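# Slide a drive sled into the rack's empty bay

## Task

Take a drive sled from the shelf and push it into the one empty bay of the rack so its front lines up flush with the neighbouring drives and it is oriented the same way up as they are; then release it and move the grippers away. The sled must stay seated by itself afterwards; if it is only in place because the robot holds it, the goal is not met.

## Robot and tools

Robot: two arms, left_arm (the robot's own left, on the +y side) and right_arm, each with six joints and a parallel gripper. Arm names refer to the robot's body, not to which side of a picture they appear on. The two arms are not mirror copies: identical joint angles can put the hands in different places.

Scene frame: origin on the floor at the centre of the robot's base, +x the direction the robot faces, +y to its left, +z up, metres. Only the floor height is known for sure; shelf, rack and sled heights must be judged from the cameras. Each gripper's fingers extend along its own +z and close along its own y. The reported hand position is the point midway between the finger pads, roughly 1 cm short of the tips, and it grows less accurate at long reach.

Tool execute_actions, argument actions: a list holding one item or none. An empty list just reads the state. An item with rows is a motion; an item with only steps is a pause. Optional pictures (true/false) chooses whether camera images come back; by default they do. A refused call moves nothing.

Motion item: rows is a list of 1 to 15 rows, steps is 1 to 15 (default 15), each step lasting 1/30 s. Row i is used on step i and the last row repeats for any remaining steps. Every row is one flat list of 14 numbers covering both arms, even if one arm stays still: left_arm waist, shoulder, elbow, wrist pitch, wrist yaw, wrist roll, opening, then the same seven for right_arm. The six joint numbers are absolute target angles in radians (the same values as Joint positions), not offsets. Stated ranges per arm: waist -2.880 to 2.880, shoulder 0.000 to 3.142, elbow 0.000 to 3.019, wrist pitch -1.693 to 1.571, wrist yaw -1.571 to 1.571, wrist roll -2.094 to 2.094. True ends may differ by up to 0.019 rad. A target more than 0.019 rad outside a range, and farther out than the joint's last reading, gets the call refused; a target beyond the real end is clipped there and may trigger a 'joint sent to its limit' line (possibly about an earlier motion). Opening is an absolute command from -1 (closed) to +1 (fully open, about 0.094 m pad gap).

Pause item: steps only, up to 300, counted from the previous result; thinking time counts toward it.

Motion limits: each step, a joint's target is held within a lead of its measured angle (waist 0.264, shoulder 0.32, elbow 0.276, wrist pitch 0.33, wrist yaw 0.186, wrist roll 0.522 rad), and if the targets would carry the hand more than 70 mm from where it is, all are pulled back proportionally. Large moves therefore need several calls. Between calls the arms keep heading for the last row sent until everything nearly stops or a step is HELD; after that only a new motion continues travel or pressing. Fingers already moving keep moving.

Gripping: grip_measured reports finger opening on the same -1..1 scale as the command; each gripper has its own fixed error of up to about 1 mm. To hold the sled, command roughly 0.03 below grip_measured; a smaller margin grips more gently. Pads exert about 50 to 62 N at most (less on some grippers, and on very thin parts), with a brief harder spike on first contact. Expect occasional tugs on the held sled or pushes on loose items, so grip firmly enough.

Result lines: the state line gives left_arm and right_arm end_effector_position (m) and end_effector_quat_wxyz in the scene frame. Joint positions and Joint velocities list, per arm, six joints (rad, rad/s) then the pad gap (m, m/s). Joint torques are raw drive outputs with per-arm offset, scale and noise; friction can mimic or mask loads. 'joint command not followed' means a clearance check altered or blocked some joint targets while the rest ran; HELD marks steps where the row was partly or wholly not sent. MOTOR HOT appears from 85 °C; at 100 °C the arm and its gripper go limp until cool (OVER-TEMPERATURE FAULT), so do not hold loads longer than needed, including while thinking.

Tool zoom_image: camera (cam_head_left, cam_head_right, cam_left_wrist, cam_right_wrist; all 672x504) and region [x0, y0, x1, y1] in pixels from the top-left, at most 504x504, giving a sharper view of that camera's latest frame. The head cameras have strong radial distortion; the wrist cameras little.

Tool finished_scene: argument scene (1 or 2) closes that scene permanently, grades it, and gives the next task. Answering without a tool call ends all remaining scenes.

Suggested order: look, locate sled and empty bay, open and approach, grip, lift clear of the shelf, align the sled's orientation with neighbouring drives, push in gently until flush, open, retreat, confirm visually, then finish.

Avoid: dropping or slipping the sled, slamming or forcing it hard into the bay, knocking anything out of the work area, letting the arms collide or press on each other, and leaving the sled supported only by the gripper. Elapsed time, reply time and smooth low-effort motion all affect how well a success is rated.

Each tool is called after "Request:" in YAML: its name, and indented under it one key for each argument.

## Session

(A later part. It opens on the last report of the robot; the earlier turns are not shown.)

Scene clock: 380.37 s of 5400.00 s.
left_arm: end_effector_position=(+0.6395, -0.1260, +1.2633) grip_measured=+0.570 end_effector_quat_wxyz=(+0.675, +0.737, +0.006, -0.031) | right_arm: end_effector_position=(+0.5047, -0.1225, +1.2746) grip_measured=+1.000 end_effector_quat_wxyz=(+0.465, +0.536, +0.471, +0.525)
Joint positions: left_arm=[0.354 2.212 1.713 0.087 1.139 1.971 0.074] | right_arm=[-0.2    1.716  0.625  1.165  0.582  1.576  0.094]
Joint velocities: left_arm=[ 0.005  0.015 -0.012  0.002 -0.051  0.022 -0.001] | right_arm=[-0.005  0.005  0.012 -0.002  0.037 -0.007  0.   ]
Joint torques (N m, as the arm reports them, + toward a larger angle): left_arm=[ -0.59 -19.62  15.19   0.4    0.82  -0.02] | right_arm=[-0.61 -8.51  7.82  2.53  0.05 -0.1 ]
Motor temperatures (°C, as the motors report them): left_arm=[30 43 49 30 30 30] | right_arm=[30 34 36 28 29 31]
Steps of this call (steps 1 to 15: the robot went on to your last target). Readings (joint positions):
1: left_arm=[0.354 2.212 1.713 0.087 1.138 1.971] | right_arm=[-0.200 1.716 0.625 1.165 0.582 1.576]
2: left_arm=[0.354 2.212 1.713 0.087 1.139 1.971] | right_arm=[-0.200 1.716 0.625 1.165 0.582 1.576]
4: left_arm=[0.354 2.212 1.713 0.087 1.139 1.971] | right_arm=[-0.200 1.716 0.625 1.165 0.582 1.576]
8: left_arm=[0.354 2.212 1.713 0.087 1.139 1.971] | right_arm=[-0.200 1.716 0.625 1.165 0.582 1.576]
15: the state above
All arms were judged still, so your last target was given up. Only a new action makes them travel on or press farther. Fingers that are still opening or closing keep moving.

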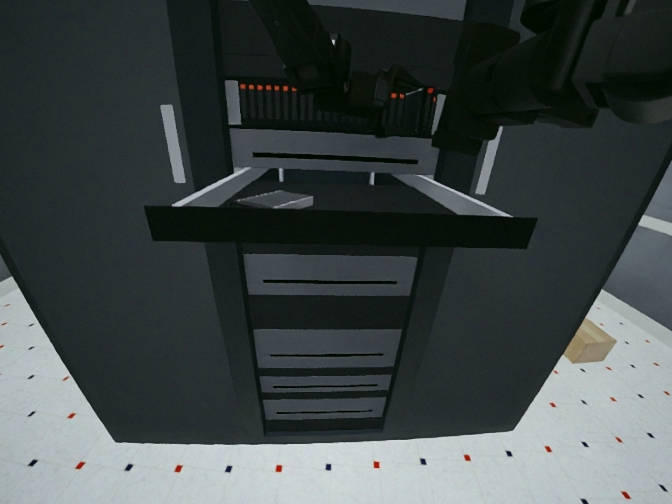

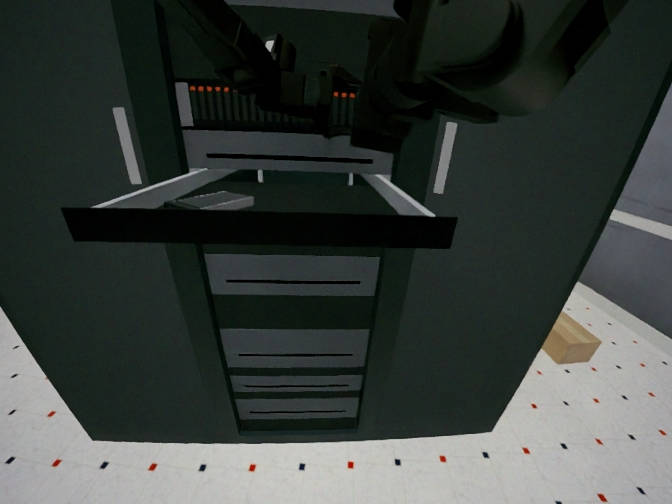

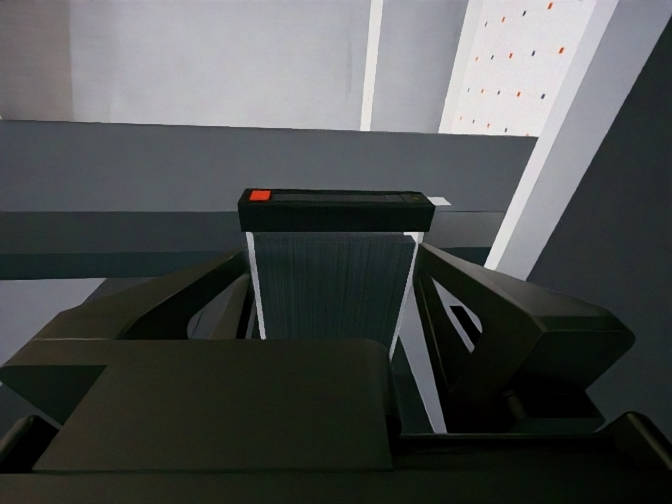

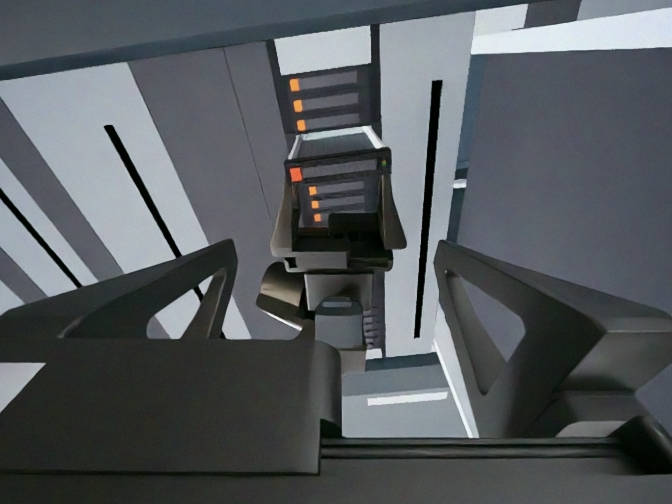

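Request:
execute_actions:
  actions:
    - {"rows": [[0.362,2.222,1.795,0.064,1.1465,1.985,0.5,-0.215,1.72,0.66,1.19,0.585,1.585,1.0],[0.362,2.213,1.776,0.072,1.149,1.985,0.5,-0.215,1.72,0.66,1.19,0.585,1.585,1.0],[0.362,2.213,1.776,0.072,1.151,1.985,0.5,-0.215,1.72,0.66,1.19,0.585,1.585,1.0],[0.362,2.213,1.776,0.072,1.153,1.985,0.5,-0.215,1.72,0.66,1.19,0.585,1.585,1.0],[0.362,2.213,1.776,0.072,1.153,1.985,0.5,-0.215,1.72,0.66,1.19,0.585,1.585,1.0],[0.363,2.213,1.776,0.072,1.153,1.985,0.5,-0.215,1.72,0.66,1.19,0.585,1.585,1.0],[0.364,2.213,1.776,0.072,1.153,1.985,0.5,-0.215,1.72,0.66,1.19,0.585,1.585,1.0],[0.365,2.213,1.776,0.072,1.153,1.985,0.5,-0.215,1.72,0.66,1.19,0.585,1.585,1.0],[0.3655,2.213,1.776,0.072,1.153,1.985,0.5,-0.215,1.72,0.66,1.19,0.585,1.585,1.0]], "steps": 15}
  pictures: false

Request:
execute_actions:
  actions:
    - {"steps": 15}

Request:
zoom_image:
  camera: "cam_right_wrist"
  region: [270, 70, 420, 210]

Scene clock: 387.33 s of 5400.00 s.
left_arm: end_effector_position=(+0.6384, -0.1264, +1.2637) grip_measured=+0.570 end_effector_quat_wxyz=(+0.676, +0.736, +0.004, -0.033) | right_arm: end_effector_position=(+0.5047, -0.1225, +1.2746) grip_measured=+1.000 end_effector_quat_wxyz=(+0.465, +0.536, +0.471, +0.525)
Joint positions: left_arm=[0.353 2.212 1.713 0.087 1.144 1.971 0.074] | right_arm=[-0.2    1.716  0.625  1.165  0.582  1.576  0.094]
Joint velocities: left_arm=[-0.015  0.005  0.002  0.022 -0.007 -0.022 -0.001] | right_arm=[-0.015  0.005 -0.012  0.027 -0.022  0.051  0.   ]
Joint torques (N m, as the arm reports them, + toward a larger angle): left_arm=[ -0.4  -21.27  12.55   0.98   0.85  -0.01] | right_arm=[-0.53 -8.51  7.83  2.53  0.05 -0.1 ]
Motor temperatures (°C, as the motors report them): left_arm=[30 42 51 30 30 30] | right_arm=[30 35 36 28 29 31]
Steps of this call (steps 1 to 90: nothing new was sent; then 3.47 s passed at rest; steps 91 to 105: all 15 steps of this action). Readings (joint positions):
91: left_arm=[0.353 2.212 1.713 0.087 1.139 1.971] | right_arm=[-0.200 1.716 0.625 1.165 0.582 1.576]
92: left_arm=[0.353 2.212 1.713 0.087 1.139 1.971] | right_arm=[-0.200 1.716 0.625 1.165 0.582 1.576]
94: left_arm=[0.353 2.212 1.713 0.087 1.142 1.971] | right_arm=[-0.200 1.716 0.625 1.165 0.582 1.576]
98: left_arm=[0.353 2.212 1.713 0.087 1.144 1.971] | right_arm=[-0.200 1.716 0.625 1.165 0.582 1.576]
105: the state above

Scene clock: 387.83 s of 5400.00 s.
left_arm: end_effector_position=(+0.6384, -0.1264, +1.2637) grip_measured=+0.570 end_effector_quat_wxyz=(+0.676, +0.736, +0.004, -0.033) | right_arm: end_effector_position=(+0.5047, -0.1225, +1.2746) grip_measured=+1.000 end_effector_quat_wxyz=(+0.465, +0.536, +0.471, +0.525)
Joint positions: left_arm=[0.353 2.212 1.713 0.087 1.144 1.971 0.074] | right_arm=[-0.2    1.716  0.625  1.165  0.582  1.576  0.094]
Joint velocities: left_arm=[-0.015 -0.015  0.002  0.007  0.037 -0.066 -0.001] | right_arm=[-0.005 -0.034 -0.002 -0.012  0.007 -0.022  0.   ]
Joint torques (N m, as the arm reports them, + toward a larger angle): left_arm=[ -0.93 -21.2   12.5    1.08   0.85  -0.03] | right_arm=[-0.63 -8.49  7.83  2.53  0.05 -0.1 ]
Motor temperatures (°C, as the motors report them): left_arm=[30 42 51 30 30 30] | right_arm=[30 35 36 28 29 31]
Steps of this call (steps 1 to 15: the robot went on to your last target). Readings (joint positions):
1: left_arm=[0.353 2.212 1.713 0.087 1.144 1.971] | right_arm=[-0.200 1.716 0.625 1.165 0.582 1.576]
2: left_arm=[0.353 2.212 1.713 0.087 1.144 1.971] | right_arm=[-0.200 1.716 0.625 1.165 0.582 1.576]
4: left_arm=[0.353 2.212 1.713 0.087 1.144 1.971] | right_arm=[-0.200 1.716 0.625 1.165 0.582 1.576]
8: left_arm=[0.353 2.212 1.713 0.087 1.144 1.971] | right_arm=[-0.200 1.716 0.625 1.165 0.582 1.576]
15: the state above
All arms were judged still, so your last target was given up. Only a new action makes them travel on or press farther. Fingers that are still opening or closing keep moving.

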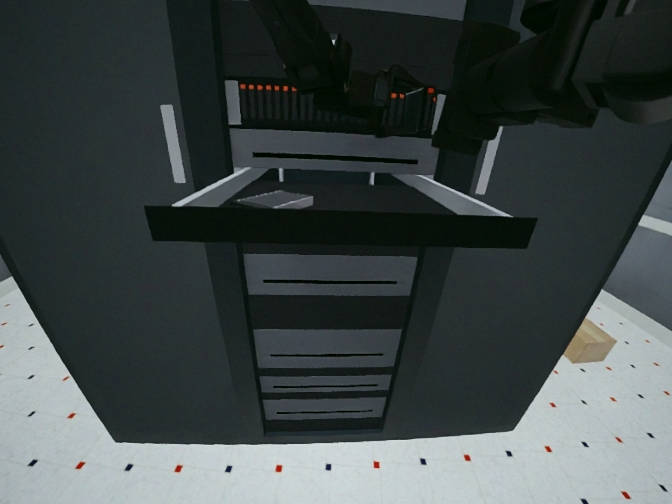

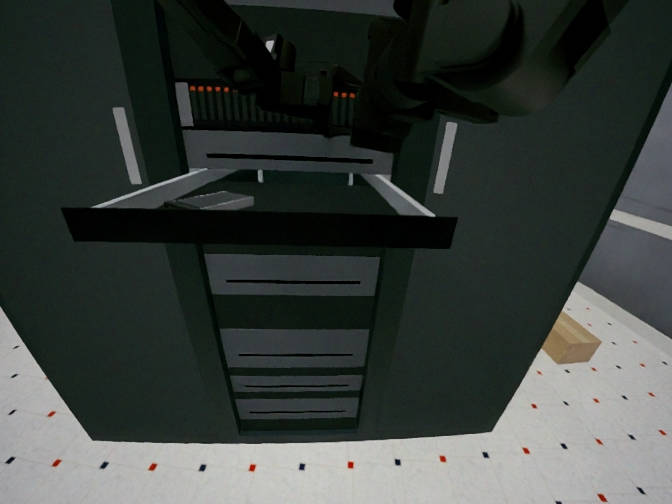

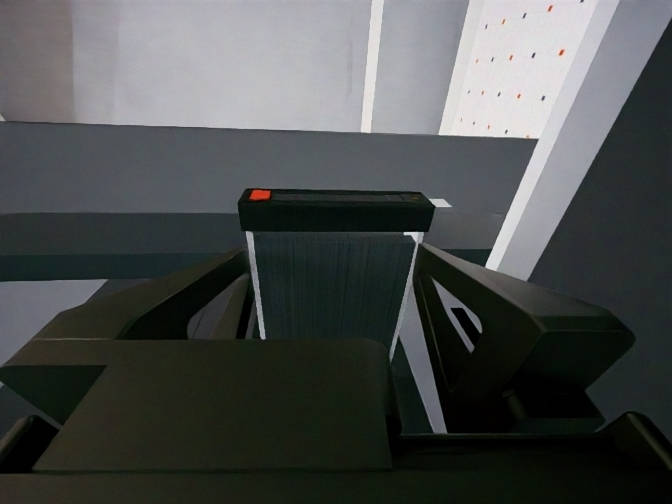

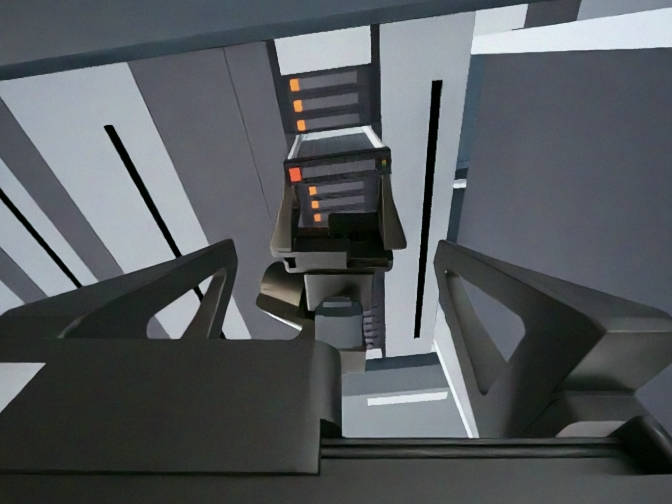

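Region (270, 70, 420, 210) of cam_right_wrist's 672x504 image, scaled by 3.360, with more detail than that image has; it fills the top 470 rows of this view, and the rest is white.

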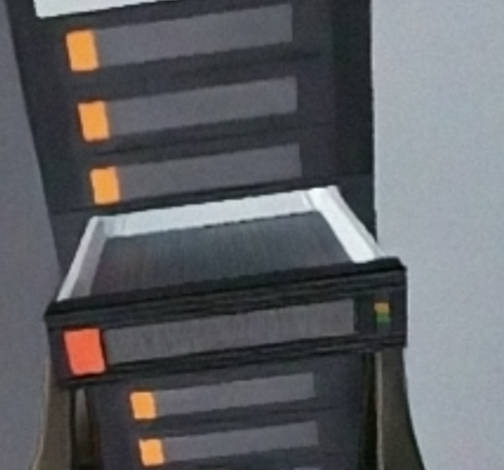

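Request:
execute_actions:
  actions:
    - {"rows": [[0.3665,2.213,1.776,0.072,1.150,1.985,0.5,-0.215,1.72,0.66,1.19,0.585,1.585,1.0],[0.3665,2.213,1.776,0.072,1.150,1.985,0.5,-0.215,1.72,0.66,1.19,0.585,1.585,1.0],[0.3675,2.213,1.776,0.072,1.150,1.985,0.5,-0.215,1.72,0.66,1.19,0.585,1.585,1.0],[0.3675,2.213,1.776,0.072,1.150,1.985,0.5,-0.215,1.72,0.66,1.19,0.585,1.585,1.0],[0.3685,2.213,1.776,0.072,1.150,1.985,0.5,-0.215,1.72,0.66,1.19,0.585,1.585,1.0]], "steps": 15}
  pictures: false

Request:
execute_actions:
  actions:
    - {"steps": 15}
  pictures: false

Scene clock: 395.83 s of 5400.00 s.
left_arm: end_effector_position=(+0.6384, -0.1264, +1.2637) grip_measured=+0.570 end_effector_quat_wxyz=(+0.676, +0.736, +0.004, -0.033) | right_arm: end_effector_position=(+0.5047, -0.1225, +1.2746) grip_measured=+1.000 end_effector_quat_wxyz=(+0.465, +0.536, +0.471, +0.525)
Joint positions: left_arm=[0.353 2.212 1.713 0.087 1.144 1.971 0.074] | right_arm=[-0.2    1.716  0.625  1.165  0.582  1.576  0.094]
Joint velocities: left_arm=[ 0.005 -0.005 -0.012 -0.002 -0.007 -0.007 -0.001] | right_arm=[-0.015 -0.005 -0.002 -0.007  0.022 -0.037  0.   ]
Joint torques (N m, as the arm reports them, + toward a larger angle): left_arm=[ -0.83 -21.47  12.5    1.07   0.75  -0.04] | right_arm=[-0.54 -8.52  7.84  2.54  0.05 -0.1 ]
Motor temperatures (°C, as the motors report them): left_arm=[30 43 51 30 30 30] | right_arm=[30 35 36 28 29 31]
Steps of this call (steps 1 to 90: nothing new was sent; then 4.50 s passed at rest; steps 91 to 105: all 15 steps of this action). Readings (joint positions):
91: left_arm=[0.353 2.212 1.713 0.087 1.144 1.971] | right_arm=[-0.200 1.716 0.625 1.165 0.582 1.576]
92: left_arm=[0.353 2.212 1.713 0.087 1.144 1.971] | right_arm=[-0.200 1.716 0.625 1.165 0.582 1.576]
94: left_arm=[0.353 2.212 1.713 0.087 1.144 1.971] | right_arm=[-0.200 1.716 0.625 1.165 0.582 1.576]
98: left_arm=[0.353 2.212 1.713 0.087 1.144 1.971] | right_arm=[-0.200 1.716 0.625 1.165 0.582 1.576]
105: the state above

Scene clock: 396.33 s of 5400.00 s.
left_arm: end_effector_position=(+0.6384, -0.1264, +1.2637) grip_measured=+0.570 end_effector_quat_wxyz=(+0.676, +0.736, +0.004, -0.033) | right_arm: end_effector_position=(+0.5047, -0.1225, +1.2746) grip_measured=+1.000 end_effector_quat_wxyz=(+0.465, +0.536, +0.471, +0.525)
Joint positions: left_arm=[0.353 2.212 1.713 0.087 1.144 1.971 0.074] | right_arm=[-0.2    1.716  0.625  1.165  0.582  1.576  0.094]
Joint velocities: left_arm=[-0.015 -0.015  0.007  0.002 -0.051 -0.051 -0.001] | right_arm=[ 0.005 -0.005 -0.002 -0.002 -0.037  0.037  0.   ]
Joint torques (N m, as the arm reports them, + toward a larger angle): left_arm=[ -0.32 -21.07  12.36   1.12   0.75   0.01] | right_arm=[-0.52 -8.48  7.82  2.52  0.05 -0.1 ]
Motor temperatures (°C, as the motors report them): left_arm=[30 43 51 30 30 30] | right_arm=[30 35 36 28 29 31]
Steps of this call (steps 1 to 15: the robot went on to your last target). Readings (joint positions):
1: left_arm=[0.353 2.212 1.713 0.087 1.144 1.971] | right_arm=[-0.200 1.716 0.625 1.165 0.582 1.576]
2: left_arm=[0.353 2.212 1.713 0.087 1.144 1.971] | right_arm=[-0.200 1.716 0.625 1.165 0.582 1.576]
4: left_arm=[0.353 2.212 1.713 0.087 1.144 1.971] | right_arm=[-0.200 1.716 0.625 1.165 0.582 1.576]
8: left_arm=[0.353 2.212 1.713 0.087 1.144 1.971] | right_arm=[-0.200 1.716 0.625 1.165 0.582 1.576]
15: the state above
All arms were judged still, so your last target was given up. Only a new action makes them travel on or press farther. Fingers that are still opening or closing keep moving.

Request:
execute_actions:
  actions:
    - {"rows": [[0.3655,2.2140,1.776,0.072,1.150,1.985,0.5,-0.215,1.72,0.66,1.19,0.585,1.585,1.0],[0.3655,2.2140,1.776,0.072,1.150,1.985,0.5,-0.215,1.72,0.66,1.19,0.585,1.585,1.0],[0.3655,2.2150,1.776,0.072,1.150,1.985,0.5,-0.215,1.72,0.66,1.19,0.585,1.585,1.0],[0.3655,2.2150,1.776,0.072,1.150,1.985,0.5,-0.215,1.72,0.66,1.19,0.585,1.585,1.0],[0.3655,2.2158,1.776,0.072,1.150,1.985,0.5,-0.215,1.72,0.66,1.19,0.585,1.585,1.0]], "steps": 15}
  pictures: false

Request:
execute_actions:
  actions:
    - {"steps": 15}
  pictures: false

Scene clock: 398.30 s of 5400.00 s.
left_arm: end_effector_position=(+0.6384, -0.1264, +1.2637) grip_measured=+0.570 end_effector_quat_wxyz=(+0.676, +0.736, +0.004, -0.033) | right_arm: end_effector_position=(+0.5047, -0.1225, +1.2746) grip_measured=+1.000 end_effector_quat_wxyz=(+0.465, +0.536, +0.471, +0.525)
Joint positions: left_arm=[0.353 2.212 1.713 0.087 1.144 1.971 0.074] | right_arm=[-0.2    1.716  0.625  1.165  0.582  1.576  0.094]
Joint velocities: left_arm=[-0.015 -0.024 -0.012 -0.022  0.022  0.125 -0.001] | right_arm=[-0.005 -0.005  0.022 -0.002 -0.022  0.037  0.   ]
Joint torques (N m, as the arm reports them, + toward a larger angle): left_arm=[ -0.41 -20.92  12.4    1.05   0.77   0.  ] | right_arm=[-0.48 -8.54  7.82  2.53  0.05 -0.1 ]
Motor temperatures (°C, as the motors report them): left_arm=[30 43 51 30 30 30] | right_arm=[30 35 36 28 29 31]
Steps of this call (steps 1 to 44: nothing new was sent; steps 45 to 59: all 15 steps of this action). Readings (joint positions):
45: left_arm=[0.353 2.212 1.713 0.087 1.144 1.971] | right_arm=[-0.200 1.716 0.625 1.165 0.582 1.576]
46: left_arm=[0.353 2.212 1.713 0.087 1.144 1.971] | right_arm=[-0.200 1.716 0.625 1.165 0.582 1.576]
48: left_arm=[0.353 2.212 1.713 0.087 1.144 1.971] | right_arm=[-0.200 1.716 0.625 1.165 0.582 1.576]
52: left_arm=[0.353 2.212 1.713 0.087 1.144 1.971] | right_arm=[-0.200 1.716 0.625 1.165 0.582 1.576]
59: the state above

Scene clock: 398.80 s of 5400.00 s.
left_arm: end_effector_position=(+0.6384, -0.1264, +1.2637) grip_measured=+0.570 end_effector_quat_wxyz=(+0.676, +0.736, +0.004, -0.033) | right_arm: end_effector_position=(+0.5047, -0.1225, +1.2746) grip_measured=+1.000 end_effector_quat_wxyz=(+0.465, +0.536, +0.471, +0.525)
Joint positions: left_arm=[0.353 2.212 1.713 0.087 1.144 1.971 0.074] | right_arm=[-0.2    1.716  0.625  1.165  0.582  1.576  0.094]
Joint velocities: left_arm=[-0.015 -0.005 -0.017 -0.002 -0.051  0.037 -0.001] | right_arm=[-0.024  0.005 -0.017 -0.022 -0.037  0.051  0.   ]
Joint torques (N m, as the arm reports them, + toward a larger angle): left_arm=[ -0.64 -20.94  12.65   1.03   0.76  -0.01] | right_arm=[-0.59 -8.54  7.82  2.53  0.05 -0.1 ]
Motor temperatures (°C, as the motors report them): left_arm=[30 43 51 30 30 30] | right_arm=[30 35 36 28 29 31]
Steps of this call (steps 1 to 15: the robot went on to your last target). Readings (joint positions):
1: left_arm=[0.353 2.212 1.713 0.087 1.144 1.971] | right_arm=[-0.200 1.716 0.625 1.165 0.582 1.576]
2: left_arm=[0.353 2.212 1.713 0.087 1.144 1.971] | right_arm=[-0.200 1.716 0.625 1.165 0.582 1.576]
4: left_arm=[0.353 2.212 1.713 0.087 1.144 1.971] | right_arm=[-0.200 1.716 0.625 1.165 0.582 1.576]
8: left_arm=[0.353 2.212 1.713 0.087 1.144 1.971] | right_arm=[-0.200 1.716 0.625 1.165 0.582 1.576]
15: the state above
All arms were judged still, so your last target was given up. Only a new action makes them travel on or press farther. Fingers that are still opening or closing keep moving.

Request:
execute_actions:
  actions:
    - {"rows": [[0.3655,2.212,1.75,0.10,1.150,1.985,0.5,-0.215,1.72,0.66,1.19,0.585,1.585,1.0],[0.3655,2.212,1.73,0.118,1.150,1.985,0.5,-0.215,1.72,0.66,1.19,0.585,1.585,1.0],[0.3655,2.212,1.725,0.122,1.150,1.985,0.5,-0.215,1.72,0.66,1.19,0.585,1.585,1.0],[0.3655,2.212,1.722,0.126,1.150,1.985,0.5,-0.215,1.72,0.66,1.19,0.585,1.585,1.0],[0.3655,2.212,1.720,0.129,1.150,1.985,0.5,-0.215,1.72,0.66,1.19,0.585,1.585,1.0],[0.3655,2.212,1.718,0.131,1.150,1.985,0.5,-0.215,1.72,0.66,1.19,0.585,1.585,1.0]], "steps": 15}
  pictures: false

Request:
execute_actions:
  actions:
    - {"steps": 15}

Request:
zoom_image:
  camera: "cam_right_wrist"
  region: [270, 70, 420, 210]

Scene clock: 403.63 s of 5400.00 s.
left_arm: end_effector_position=(+0.6387, -0.1245, +1.2621) grip_measured=+0.570 end_effector_quat_wxyz=(+0.677, +0.736, +0.004, -0.031) | right_arm: end_effector_position=(+0.5047, -0.1225, +1.2746) grip_measured=+1.000 end_effector_quat_wxyz=(+0.465, +0.536, +0.471, +0.525)
Joint positions: left_arm=[0.356 2.212 1.707 0.098 1.144 1.971 0.074] | right_arm=[-0.2    1.716  0.625  1.165  0.582  1.576  0.094]
Joint velocities: left_arm=[-0.005 -0.015 -0.012 -0.032  0.007 -0.037 -0.   ] | right_arm=[ 0.005  0.005 -0.037 -0.002  0.037  0.007  0.   ]
Joint torques (N m, as the arm reports them, + toward a larger angle): left_arm=[ -0.7  -21.6    8.84   2.69   0.72  -0.04] | right_arm=[-0.61 -8.53  7.85  2.51  0.05 -0.1 ]
Motor temperatures (°C, as the motors report them): left_arm=[30 43 50 30 30 30] | right_arm=[30 35 36 28 29 31]
Steps of this call (steps 1 to 90: nothing new was sent; then 1.33 s passed at rest; steps 91 to 105: all 15 steps of this action). Readings (joint positions):
91: left_arm=[0.353 2.212 1.713 0.087 1.144 1.971] | right_arm=[-0.200 1.716 0.625 1.165 0.582 1.576]
92: left_arm=[0.353 2.212 1.712 0.088 1.144 1.971] | right_arm=[-0.200 1.716 0.625 1.165 0.582 1.576]
94: left_arm=[0.353 2.212 1.711 0.091 1.144 1.971] | right_arm=[-0.200 1.716 0.625 1.165 0.582 1.576]
98: left_arm=[0.355 2.212 1.708 0.097 1.144 1.971] | right_arm=[-0.200 1.716 0.625 1.165 0.582 1.576]
105: the state above

Scene clock: 404.13 s of 5400.00 s.
left_arm: end_effector_position=(+0.6387, -0.1245, +1.2621) grip_measured=+0.570 end_effector_quat_wxyz=(+0.677, +0.736, +0.004, -0.031) | right_arm: end_effector_position=(+0.5047, -0.1225, +1.2746) grip_measured=+1.000 end_effector_quat_wxyz=(+0.465, +0.536, +0.471, +0.525)
Joint positions: left_arm=[0.356 2.212 1.707 0.098 1.144 1.971 0.074] | right_arm=[-0.2    1.716  0.625  1.165  0.582  1.576  0.094]
Joint velocities: left_arm=[-0.005 -0.015  0.007  0.012  0.037  0.037 -0.001] | right_arm=[-0.005 -0.015  0.007 -0.017 -0.037 -0.051  0.   ]
Joint torques (N m, as the arm reports them, + toward a larger angle): left_arm=[ -0.61 -21.36   8.69   2.79   0.7   -0.06] | right_arm=[-0.51 -8.55  7.83  2.56  0.05 -0.1 ]
Motor temperatures (°C, as the motors report them): left_arm=[30 43 50 30 30 30] | right_arm=[30 35 36 28 29 31]
Steps of this call (steps 1 to 15: the robot went on to your last target). Readings (joint positions):
1: left_arm=[0.356 2.212 1.707 0.098 1.144 1.971] | right_arm=[-0.200 1.716 0.625 1.165 0.582 1.576]
2: left_arm=[0.356 2.212 1.707 0.098 1.144 1.971] | right_arm=[-0.200 1.716 0.625 1.165 0.582 1.576]
4: left_arm=[0.356 2.212 1.707 0.098 1.144 1.971] | right_arm=[-0.200 1.716 0.625 1.165 0.582 1.576]
8: left_arm=[0.356 2.212 1.707 0.098 1.144 1.971] | right_arm=[-0.200 1.716 0.625 1.165 0.582 1.576]
15: the state above
All arms were judged still, so your last target was given up. Only a new action makes them travel on or press farther. Fingers that are still opening or closing keep moving.

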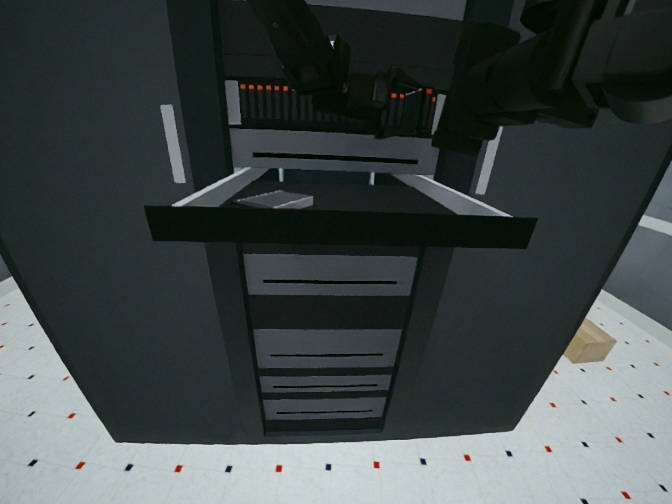

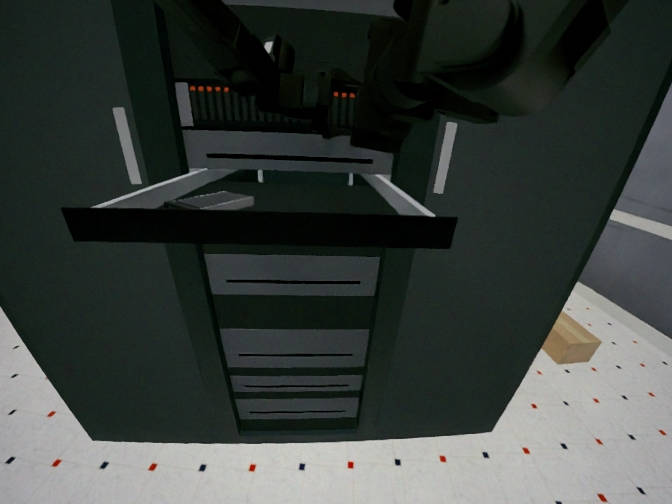

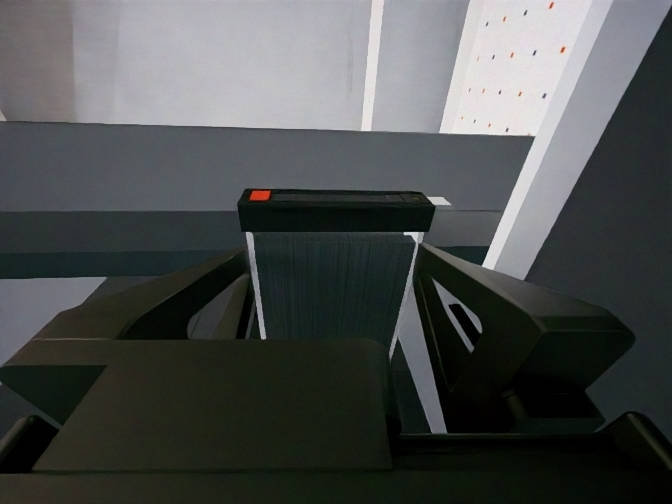

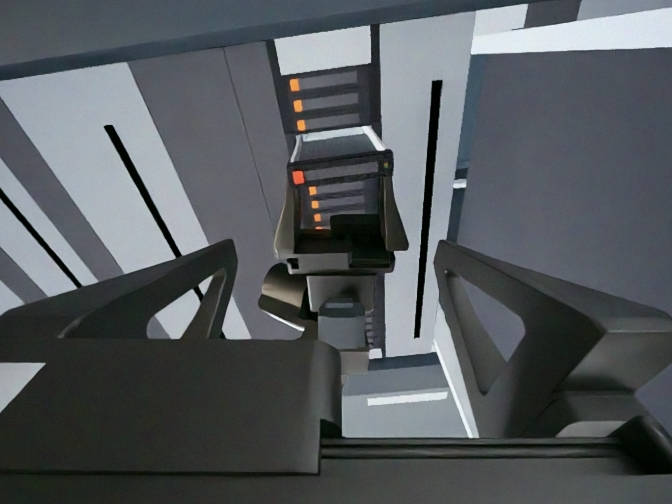

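Region (270, 70, 420, 210) of cam_right_wrist's 672x504 image, scaled by 3.360, with more detail than that image has; it fills the top 470 rows of this view, and the rest is white.

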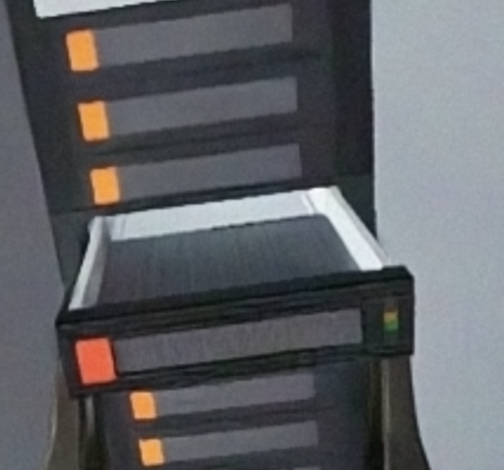

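Request:
execute_actions:
  actions:
    - {"rows": [[0.3655,2.2125,1.75,0.10,1.150,1.985,0.5,-0.215,1.72,0.66,1.19,0.585,1.585,1.0],[0.3655,2.213,1.769,0.084,1.150,1.985,0.5,-0.215,1.72,0.66,1.19,0.585,1.585,1.0],[0.3655,2.213,1.769,0.084,1.150,1.985,0.5,-0.215,1.72,0.66,1.19,0.585,1.585,1.0],[0.3661,2.2144,1.7719,0.0828,1.1503,1.985,0.5,-0.215,1.72,0.66,1.19,0.585,1.585,1.0],[0.3661,2.2144,1.7719,0.0828,1.1503,1.985,0.5,-0.215,1.72,0.66,1.19,0.585,1.585,1.0],[0.3667,2.2158,1.7748,0.0817,1.1507,1.985,0.5,-0.215,1.72,0.66,1.19,0.585,1.585,1.0],[0.3667,2.2158,1.7748,0.0817,1.1507,1.985,0.5,-0.215,1.72,0.66,1.19,0.585,1.585,1.0],[0.3673,2.2172,1.7777,0.0805,1.151,1.985,0.5,-0.215,1.72,0.66,1.19,0.585,1.585,1.0],[0.3673,2.2172,1.7777,0.0805,1.151,1.985,0.5,-0.215,1.72,0.66,1.19,0.585,1.585,1.0],[0.3679,2.2186,1.7806,0.0793,1.1513,1.985,0.5,-0.215,1.72,0.66,1.19,0.585,1.585,1.0],[0.3679,2.2186,1.7806,0.0793,1.1513,1.985,0.5,-0.215,1.72,0.66,1.19,0.585,1.585,1.0],[0.3685,2.22,1.7835,0.0782,1.1517,1.985,0.5,-0.215,1.72,0.66,1.19,0.585,1.585,1.0],[0.3685,2.22,1.7835,0.0782,1.1517,1.985,0.5,-0.215,1.72,0.66,1.19,0.585,1.585,1.0],[0.369,2.2215,1.7865,0.077,1.152,1.985,0.5,-0.215,1.72,0.66,1.19,0.585,1.585,1.0]], "steps": 15}
  pictures: false

Request:
execute_actions:
  actions:
    - {"steps": 15}
  pictures: false

Scene clock: 406.67 s of 5400.00 s.
left_arm: end_effector_position=(+0.6388, -0.1247, +1.2621) grip_measured=+0.570 end_effector_quat_wxyz=(+0.677, +0.735, +0.003, -0.031) | right_arm: end_effector_position=(+0.5047, -0.1225, +1.2746) grip_measured=+1.000 end_effector_quat_wxyz=(+0.465, +0.536, +0.471, +0.525)
Joint positions: left_arm=[0.356 2.213 1.709 0.098 1.145 1.971 0.074] | right_arm=[-0.2    1.716  0.625  1.165  0.582  1.576  0.094]
Joint velocities: left_arm=[ 0.024 -0.015 -0.012  0.007  0.051  0.022  0.   ] | right_arm=[-0.005 -0.024  0.002  0.002 -0.022 -0.051  0.   ]
Joint torques (N m, as the arm reports them, + toward a larger angle): left_arm=[ -0.47 -20.95  13.6    0.9    0.74  -0.01] | right_arm=[-0.55 -8.5   7.84  2.55  0.05 -0.1 ]
Motor temperatures (°C, as the motors report them): left_arm=[30 43 50 30 30 30] | right_arm=[30 35 36 28 29 31]
Steps of this call (steps 1 to 61: nothing new was sent; steps 62 to 76: all 15 steps of this action). Readings (joint positions):
62: left_arm=[0.356 2.212 1.707 0.098 1.144 1.971] | right_arm=[-0.200 1.716 0.625 1.165 0.582 1.576]
63: left_arm=[0.356 2.212 1.707 0.098 1.144 1.971] | right_arm=[-0.200 1.716 0.625 1.165 0.582 1.576]
65: left_arm=[0.356 2.212 1.707 0.098 1.144 1.971] | right_arm=[-0.200 1.716 0.625 1.165 0.582 1.576]
69: left_arm=[0.356 2.212 1.707 0.098 1.144 1.971] | right_arm=[-0.200 1.716 0.625 1.165 0.582 1.576]
76: the state above

Scene clock: 407.17 s of 5400.00 s.
left_arm: end_effector_position=(+0.6388, -0.1247, +1.2621) grip_measured=+0.570 end_effector_quat_wxyz=(+0.677, +0.735, +0.003, -0.031) | right_arm: end_effector_position=(+0.5047, -0.1225, +1.2746) grip_measured=+1.000 end_effector_quat_wxyz=(+0.465, +0.536, +0.471, +0.525)
Joint positions: left_arm=[0.356 2.213 1.709 0.098 1.145 1.971 0.074] | right_arm=[-0.2    1.716  0.625  1.165  0.582  1.576  0.094]
Joint velocities: left_arm=[-0.024  0.005 -0.002  0.007  0.051  0.022  0.   ] | right_arm=[-0.005 -0.005 -0.012 -0.012 -0.022 -0.081  0.   ]
Joint torques (N m, as the arm reports them, + toward a larger angle): left_arm=[ -0.77 -20.8   13.53   0.73   0.75  -0.01] | right_arm=[-0.6  -8.48  7.82  2.53  0.05 -0.1 ]
Motor temperatures (°C, as the motors report them): left_arm=[30 43 50 30 30 30] | right_arm=[30 35 36 28 29 31]
Steps of this call (steps 1 to 15: the robot went on to your last target). Readings (joint positions):
1: left_arm=[0.356 2.213 1.709 0.098 1.145 1.971] | right_arm=[-0.200 1.716 0.625 1.165 0.582 1.576]
2: left_arm=[0.356 2.213 1.709 0.098 1.145 1.971] | right_arm=[-0.200 1.716 0.625 1.165 0.582 1.576]
4: left_arm=[0.356 2.213 1.709 0.098 1.145 1.971] | right_arm=[-0.200 1.716 0.625 1.165 0.582 1.576]
8: left_arm=[0.356 2.213 1.709 0.098 1.145 1.971] | right_arm=[-0.200 1.716 0.625 1.165 0.582 1.576]
15: the state above
All arms were judged still, so your last target was given up. Only a new action makes them travel on or press farther. Fingers that are still opening or closing keep moving.

Request:
execute_actions:
  actions: []

Request:
zoom_image:
  camera: "cam_right_wrist"
  region: [288, 118, 328, 158]

Request:
zoom_image:
  camera: "cam_right_wrist"
  region: [350, 110, 390, 150]

Scene clock: 407.90 s of 5400.00 s.
left_arm: end_effector_position=(+0.6388, -0.1247, +1.2621) grip_measured=+0.570 end_effector_quat_wxyz=(+0.677, +0.735, +0.003, -0.031) | right_arm: end_effector_position=(+0.5047, -0.1225, +1.2746) grip_measured=+1.000 end_effector_quat_wxyz=(+0.465, +0.536, +0.471, +0.525)
Joint positions: left_arm=[0.356 2.213 1.709 0.098 1.145 1.971 0.074] | right_arm=[-0.2    1.716  0.625  1.165  0.582  1.576  0.094]
Joint velocities: left_arm=[-0.015 -0.005  0.002 -0.012 -0.007  0.022 -0.   ] | right_arm=[-0.015 -0.005 -0.007 -0.007 -0.037  0.051  0.   ]
Joint torques (N m, as the arm reports them, + toward a larger angle): left_arm=[ -0.43 -20.61  13.67   0.89   0.71  -0.02] | right_arm=[-0.66 -8.54  7.81  2.52  0.06 -0.1 ]
Motor temperatures (°C, as the motors report them): left_arm=[30 43 50 30 30 30] | right_arm=[30 35 36 28 29 31]
Steps of this call (steps 1 to 22: nothing new was sent). Readings (joint positions):
1: left_arm=[0.356 2.213 1.709 0.098 1.145 1.971] | right_arm=[-0.200 1.716 0.625 1.165 0.582 1.576]
2: left_arm=[0.356 2.213 1.709 0.098 1.145 1.971] | right_arm=[-0.200 1.716 0.625 1.165 0.582 1.576]
4: left_arm=[0.356 2.213 1.709 0.098 1.145 1.971] | right_arm=[-0.200 1.716 0.625 1.165 0.582 1.576]
8: left_arm=[0.356 2.213 1.709 0.098 1.145 1.971] | right_arm=[-0.200 1.716 0.625 1.165 0.582 1.576]
22: the state above

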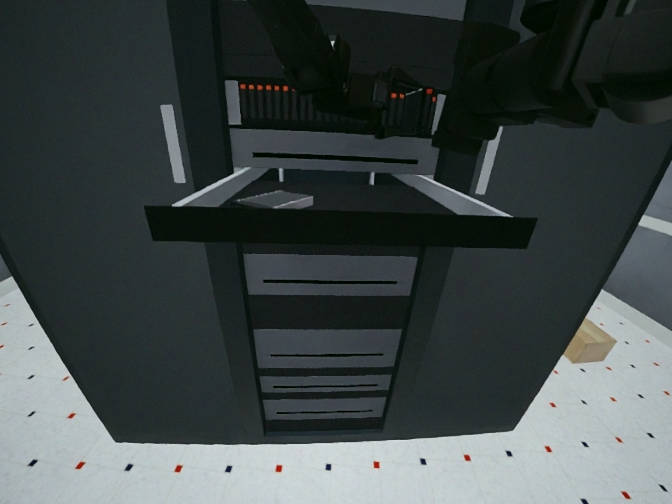

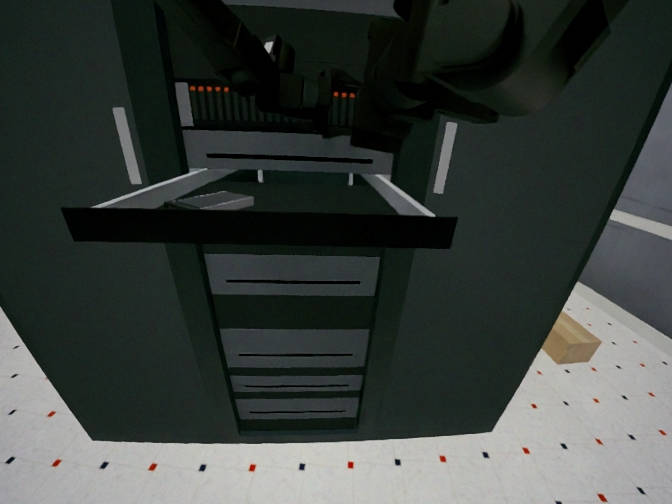

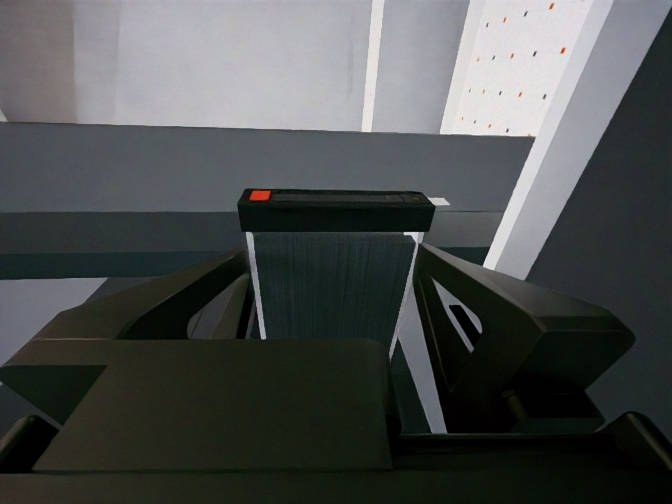

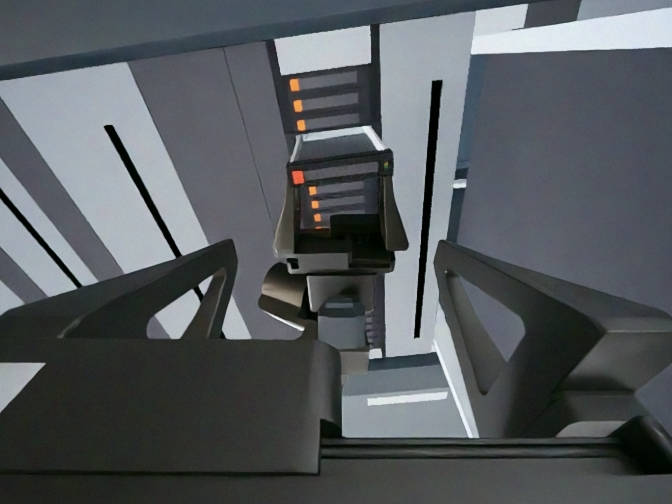

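Region (288, 118, 328, 158) of cam_right_wrist's 672x504 image, scaled by 12.600, with more detail than that image has.

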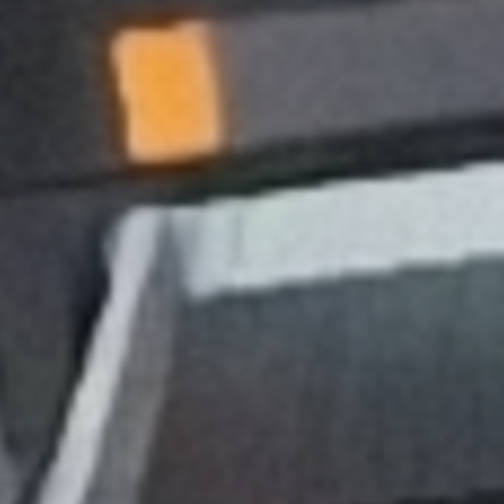

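Region (350, 110, 390, 150) of cam_right_wrist's 672x504 image, scaled by 12.600, with more detail than that image has.

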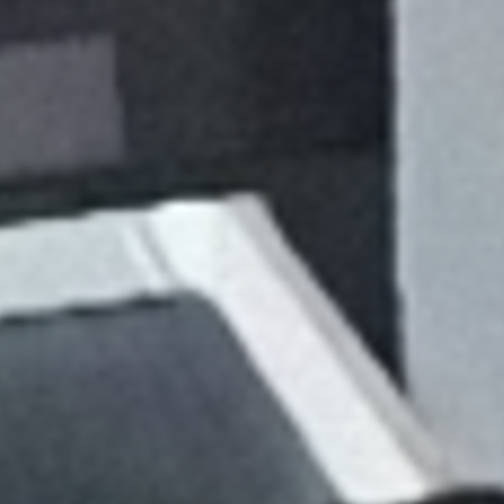

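Request:
execute_actions:
  actions:
    - {"rows": [[0.365,2.2135,1.768,0.084,1.150,1.985,0.5,-0.215,1.72,0.66,1.19,0.585,1.585,1.0],[0.365,2.2135,1.768,0.084,1.150,1.99,0.5,-0.215,1.72,0.66,1.19,0.585,1.585,1.0],[0.365,2.2135,1.768,0.084,1.150,1.994,0.5,-0.215,1.72,0.66,1.19,0.585,1.585,1.0],[0.365,2.2135,1.768,0.084,1.150,1.998,0.5,-0.215,1.72,0.66,1.19,0.585,1.585,1.0]], "steps": 15}
  pictures: false

Request:
execute_actions:
  actions:
    - {"steps": 15}
  pictures: false

Scene clock: 410.23 s of 5400.00 s.
left_arm: end_effector_position=(+0.6388, -0.1247, +1.2621) grip_measured=+0.570 end_effector_quat_wxyz=(+0.677, +0.735, +0.000, -0.028) | right_arm: end_effector_position=(+0.5047, -0.1225, +1.2746) grip_measured=+1.000 end_effector_quat_wxyz=(+0.465, +0.536, +0.471, +0.525)
Joint positions: left_arm=[0.356 2.213 1.709 0.098 1.145 1.98  0.074] | right_arm=[-0.2    1.716  0.625  1.165  0.582  1.576  0.094]
Joint velocities: left_arm=[-0.024 -0.024 -0.007 -0.007  0.022 -0.037 -0.001] | right_arm=[-0.015  0.005 -0.002 -0.012  0.022 -0.051  0.   ]
Joint torques (N m, as the arm reports them, + toward a larger angle): left_arm=[ -1.01 -21.36  12.22   1.14   0.68   0.02] | right_arm=[-0.6  -8.51  7.83  2.53  0.06 -0.1 ]
Motor temperatures (°C, as the motors report them): left_arm=[30 43 50 30 30 30] | right_arm=[30 35 36 28 29 31]
Steps of this call (steps 1 to 55: nothing new was sent; steps 56 to 70: all 15 steps of this action). Readings (joint positions):
56: left_arm=[0.356 2.213 1.709 0.098 1.145 1.971] | right_arm=[-0.200 1.716 0.625 1.165 0.582 1.576]
57: left_arm=[0.356 2.213 1.709 0.098 1.145 1.971] | right_arm=[-0.200 1.716 0.625 1.165 0.582 1.576]
59: left_arm=[0.356 2.213 1.709 0.098 1.145 1.974] | right_arm=[-0.200 1.716 0.625 1.165 0.582 1.576]
63: left_arm=[0.356 2.213 1.709 0.098 1.145 1.977] | right_arm=[-0.200 1.716 0.625 1.165 0.582 1.576]
70: the state above

Scene clock: 410.73 s of 5400.00 s.
left_arm: end_effector_position=(+0.6388, -0.1247, +1.2621) grip_measured=+0.570 end_effector_quat_wxyz=(+0.677, +0.735, -0.000, -0.028) | right_arm: end_effector_position=(+0.5047, -0.1225, +1.2746) grip_measured=+1.000 end_effector_quat_wxyz=(+0.465, +0.536, +0.471, +0.525)
Joint positions: left_arm=[0.356 2.213 1.709 0.098 1.145 1.98  0.074] | right_arm=[-0.2    1.716  0.625  1.165  0.582  1.576  0.094]
Joint velocities: left_arm=[ 0.005  0.015  0.002 -0.002 -0.037 -0.022  0.   ] | right_arm=[-0.005 -0.015 -0.002 -0.002  0.051 -0.007  0.   ]
Joint torques (N m, as the arm reports them, + toward a larger angle): left_arm=[ -0.48 -21.64  12.31   1.     0.63   0.01] | right_arm=[-0.64 -8.57  7.84  2.55  0.05 -0.1 ]
Motor temperatures (°C, as the motors report them): left_arm=[30 43 50 30 30 30] | right_arm=[30 35 36 28 29 31]
Steps of this call (steps 1 to 15: the robot went on to your last target). Readings (joint positions):
1: left_arm=[0.356 2.213 1.709 0.098 1.145 1.980] | right_arm=[-0.200 1.716 0.625 1.165 0.582 1.576]
2: left_arm=[0.356 2.213 1.709 0.098 1.145 1.980] | right_arm=[-0.200 1.716 0.625 1.165 0.582 1.576]
4: left_arm=[0.356 2.213 1.709 0.098 1.145 1.980] | right_arm=[-0.200 1.716 0.625 1.165 0.582 1.576]
8: left_arm=[0.356 2.213 1.709 0.098 1.145 1.980] | right_arm=[-0.200 1.716 0.625 1.165 0.582 1.576]
15: the state above
All arms were judged still, so your last target was given up. Only a new action makes them travel on or press farther. Fingers that are still opening or closing keep moving.

Request:
execute_actions:
  actions: []

Scene clock: 413.47 s of 5400.00 s.
left_arm: end_effector_position=(+0.6388, -0.1247, +1.2621) grip_measured=+0.570 end_effector_quat_wxyz=(+0.677, +0.735, -0.000, -0.028) | right_arm: end_effector_position=(+0.5047, -0.1225, +1.2746) grip_measured=+1.000 end_effector_quat_wxyz=(+0.465, +0.536, +0.471, +0.525)
Joint positions: left_arm=[0.356 2.213 1.709 0.098 1.145 1.98  0.074] | right_arm=[-0.2    1.716  0.625  1.165  0.582  1.576  0.094]
Joint velocities: left_arm=[-0.005 -0.005  0.002 -0.022  0.022  0.022 -0.001] | right_arm=[-0.005 -0.005 -0.007 -0.017  0.037 -0.022  0.   ]
Joint torques (N m, as the arm reports them, + toward a larger angle): left_arm=[ -0.74 -21.01  12.3    1.11   0.68   0.02] | right_arm=[-0.52 -8.41  7.83  2.52  0.05 -0.1 ]
Motor temperatures (°C, as the motors report them): left_arm=[30 43 50 30 30 30] | right_arm=[30 35 36 28 29 31]
Steps of this call (steps 1 to 82: nothing new was sent). Readings (joint positions):
1: left_arm=[0.356 2.213 1.709 0.098 1.145 1.980] | right_arm=[-0.200 1.716 0.625 1.165 0.582 1.576]
2: left_arm=[0.356 2.213 1.709 0.098 1.145 1.980] | right_arm=[-0.200 1.716 0.625 1.165 0.582 1.576]
4: left_arm=[0.356 2.213 1.709 0.098 1.145 1.980] | right_arm=[-0.200 1.716 0.625 1.165 0.582 1.576]
8: left_arm=[0.356 2.213 1.709 0.098 1.145 1.980] | right_arm=[-0.200 1.716 0.625 1.165 0.582 1.576]
82: the state above

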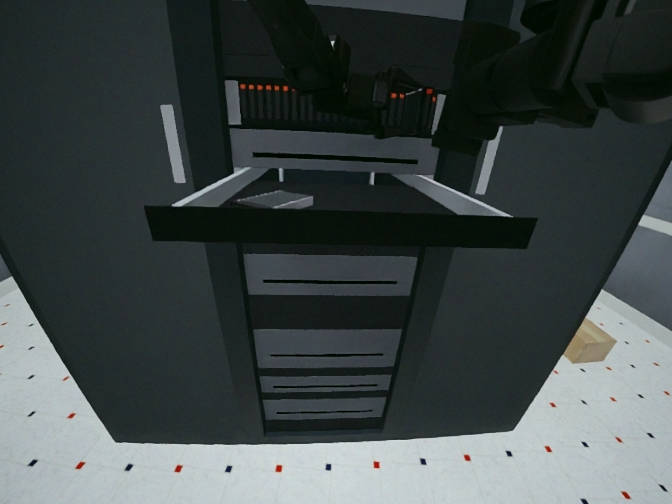

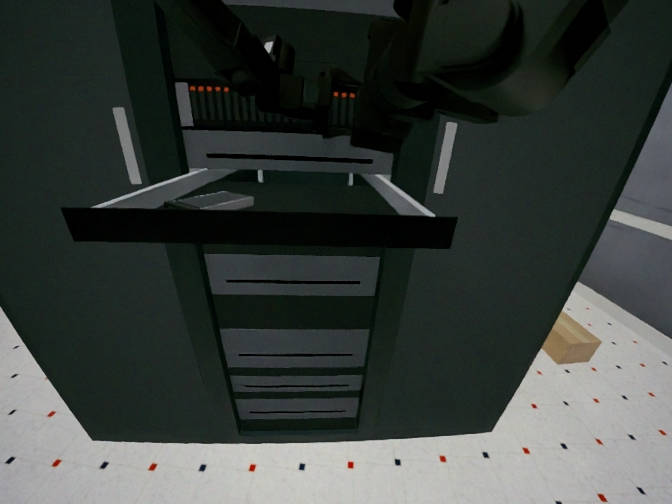

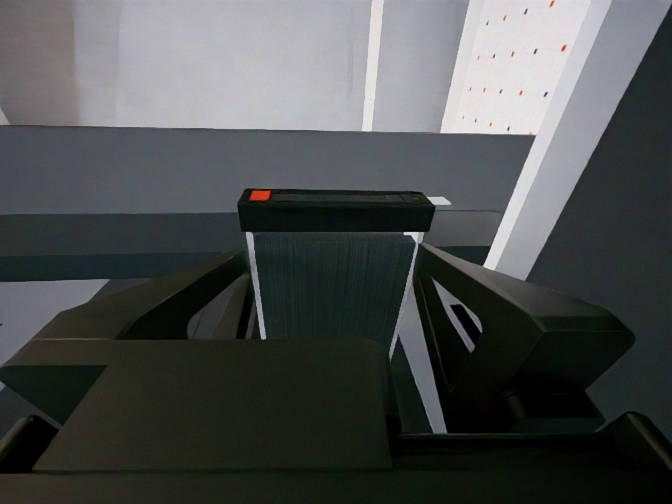

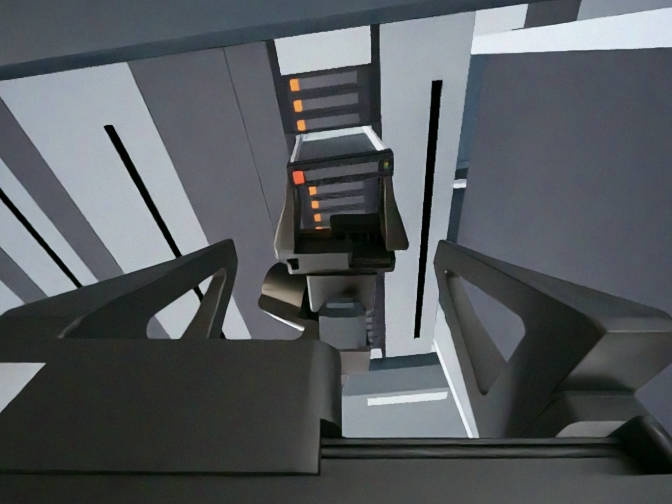

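Request:
zoom_image:
  camera: "cam_right_wrist"
  region: [270, 70, 420, 210]

Region (270, 70, 420, 210) of cam_right_wrist's 672x504 image, scaled by 3.360, with more detail than that image has; it fills the top 470 rows of this view, and the rest is white.

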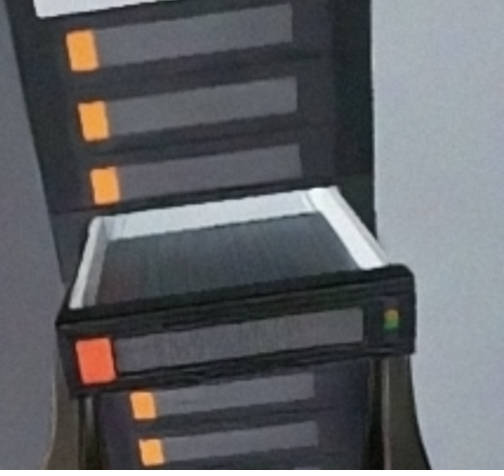

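Request:
execute_actions:
  actions:
    - {"rows": [[0.3655,2.215,1.775,0.083,1.1505,1.998,0.5,-0.215,1.72,0.66,1.19,0.585,1.585,1.0],[0.3655,2.215,1.775,0.083,1.1505,1.998,0.5,-0.215,1.72,0.66,1.19,0.585,1.585,1.0],[0.366,2.2167,1.7785,0.0815,1.151,1.998,0.5,-0.215,1.72,0.66,1.19,0.585,1.585,1.0],[0.366,2.2167,1.7785,0.0815,1.151,1.998,0.5,-0.215,1.72,0.66,1.19,0.585,1.585,1.0],[0.3665,2.2185,1.782,0.080,1.1515,1.998,0.5,-0.215,1.72,0.66,1.19,0.585,1.585,1.0],[0.3665,2.2185,1.782,0.080,1.1515,1.998,0.5,-0.215,1.72,0.66,1.19,0.585,1.585,1.0],[0.3671,2.2203,1.7855,0.0785,1.152,1.998,0.5,-0.215,1.72,0.66,1.19,0.585,1.585,1.0],[0.3671,2.2203,1.7855,0.0785,1.152,1.998,0.5,-0.215,1.72,0.66,1.19,0.585,1.585,1.0],[0.3677,2.222,1.789,0.077,1.1525,1.998,0.5,-0.215,1.72,0.66,1.19,0.585,1.585,1.0]], "steps": 15}
  pictures: false

Request:
execute_actions:
  actions:
    - {"steps": 15}
  pictures: false

Scene clock: 417.13 s of 5400.00 s.
left_arm: end_effector_position=(+0.6386, -0.1247, +1.2622) grip_measured=+0.570 end_effector_quat_wxyz=(+0.677, +0.735, -0.000, -0.028) | right_arm: end_effector_position=(+0.5047, -0.1225, +1.2746) grip_measured=+1.000 end_effector_quat_wxyz=(+0.465, +0.536, +0.471, +0.525)
Joint positions: left_arm=[0.356 2.213 1.709 0.098 1.146 1.98  0.074] | right_arm=[-0.2    1.716  0.625  1.165  0.582  1.576  0.094]
Joint velocities: left_arm=[-0.015  0.005  0.012  0.012 -0.007  0.022  0.001] | right_arm=[-0.005 -0.005 -0.007  0.007  0.007  0.022  0.   ]
Joint torques (N m, as the arm reports them, + toward a larger angle): left_arm=[ -0.84 -21.2   13.72   0.76   0.75   0.02] | right_arm=[-0.56 -8.5   7.83  2.53  0.04 -0.1 ]
Motor temperatures (°C, as the motors report them): left_arm=[30 43 50 30 30 30] | right_arm=[30 35 36 28 29 31]
Steps of this call (steps 1 to 90: nothing new was sent; then 0.17 s passed at rest; steps 91 to 105: all 15 steps of this action). Readings (joint positions):
91: left_arm=[0.356 2.213 1.709 0.098 1.145 1.980] | right_arm=[-0.200 1.716 0.625 1.165 0.582 1.576]
92: left_arm=[0.356 2.213 1.709 0.098 1.145 1.980] | right_arm=[-0.200 1.716 0.625 1.165 0.582 1.576]
94: left_arm=[0.356 2.213 1.709 0.098 1.145 1.980] | right_arm=[-0.200 1.716 0.625 1.165 0.582 1.576]
98: left_arm=[0.356 2.213 1.709 0.098 1.146 1.980] | right_arm=[-0.200 1.716 0.625 1.165 0.582 1.576]
105: the state above

Scene clock: 417.63 s of 5400.00 s.
left_arm: end_effector_position=(+0.6386, -0.1247, +1.2622) grip_measured=+0.570 end_effector_quat_wxyz=(+0.677, +0.735, -0.000, -0.028) | right_arm: end_effector_position=(+0.5047, -0.1225, +1.2746) grip_measured=+1.000 end_effector_quat_wxyz=(+0.465, +0.536, +0.471, +0.525)
Joint positions: left_arm=[0.356 2.213 1.709 0.098 1.146 1.98  0.074] | right_arm=[-0.2    1.716  0.625  1.165  0.582  1.576  0.094]
Joint velocities: left_arm=[ 0.005 -0.015  0.007  0.002  0.095 -0.022 -0.001] | right_arm=[ 0.005 -0.005  0.017  0.017 -0.007  0.022  0.   ]
Joint torques (N m, as the arm reports them, + toward a larger angle): left_arm=[ -0.8  -20.48  13.58   0.87   0.75  -0.01] | right_arm=[-0.64 -8.51  7.84  2.54  0.05 -0.1 ]
Motor temperatures (°C, as the motors report them): left_arm=[30 43 50 30 30 30] | right_arm=[30 35 36 28 29 31]
Steps of this call (steps 1 to 15: the robot went on to your last target). Readings (joint positions):
1: left_arm=[0.356 2.213 1.709 0.098 1.146 1.980] | right_arm=[-0.200 1.716 0.625 1.165 0.582 1.576]
2: left_arm=[0.356 2.213 1.709 0.098 1.146 1.980] | right_arm=[-0.200 1.716 0.625 1.165 0.582 1.576]
4: left_arm=[0.356 2.213 1.709 0.098 1.146 1.980] | right_arm=[-0.200 1.716 0.625 1.165 0.582 1.576]
8: left_arm=[0.356 2.213 1.709 0.098 1.146 1.980] | right_arm=[-0.200 1.716 0.625 1.165 0.582 1.576]
15: the state above
All arms were judged still, so your last target was given up. Only a new action makes them travel on or press farther. Fingers that are still opening or closing keep moving.


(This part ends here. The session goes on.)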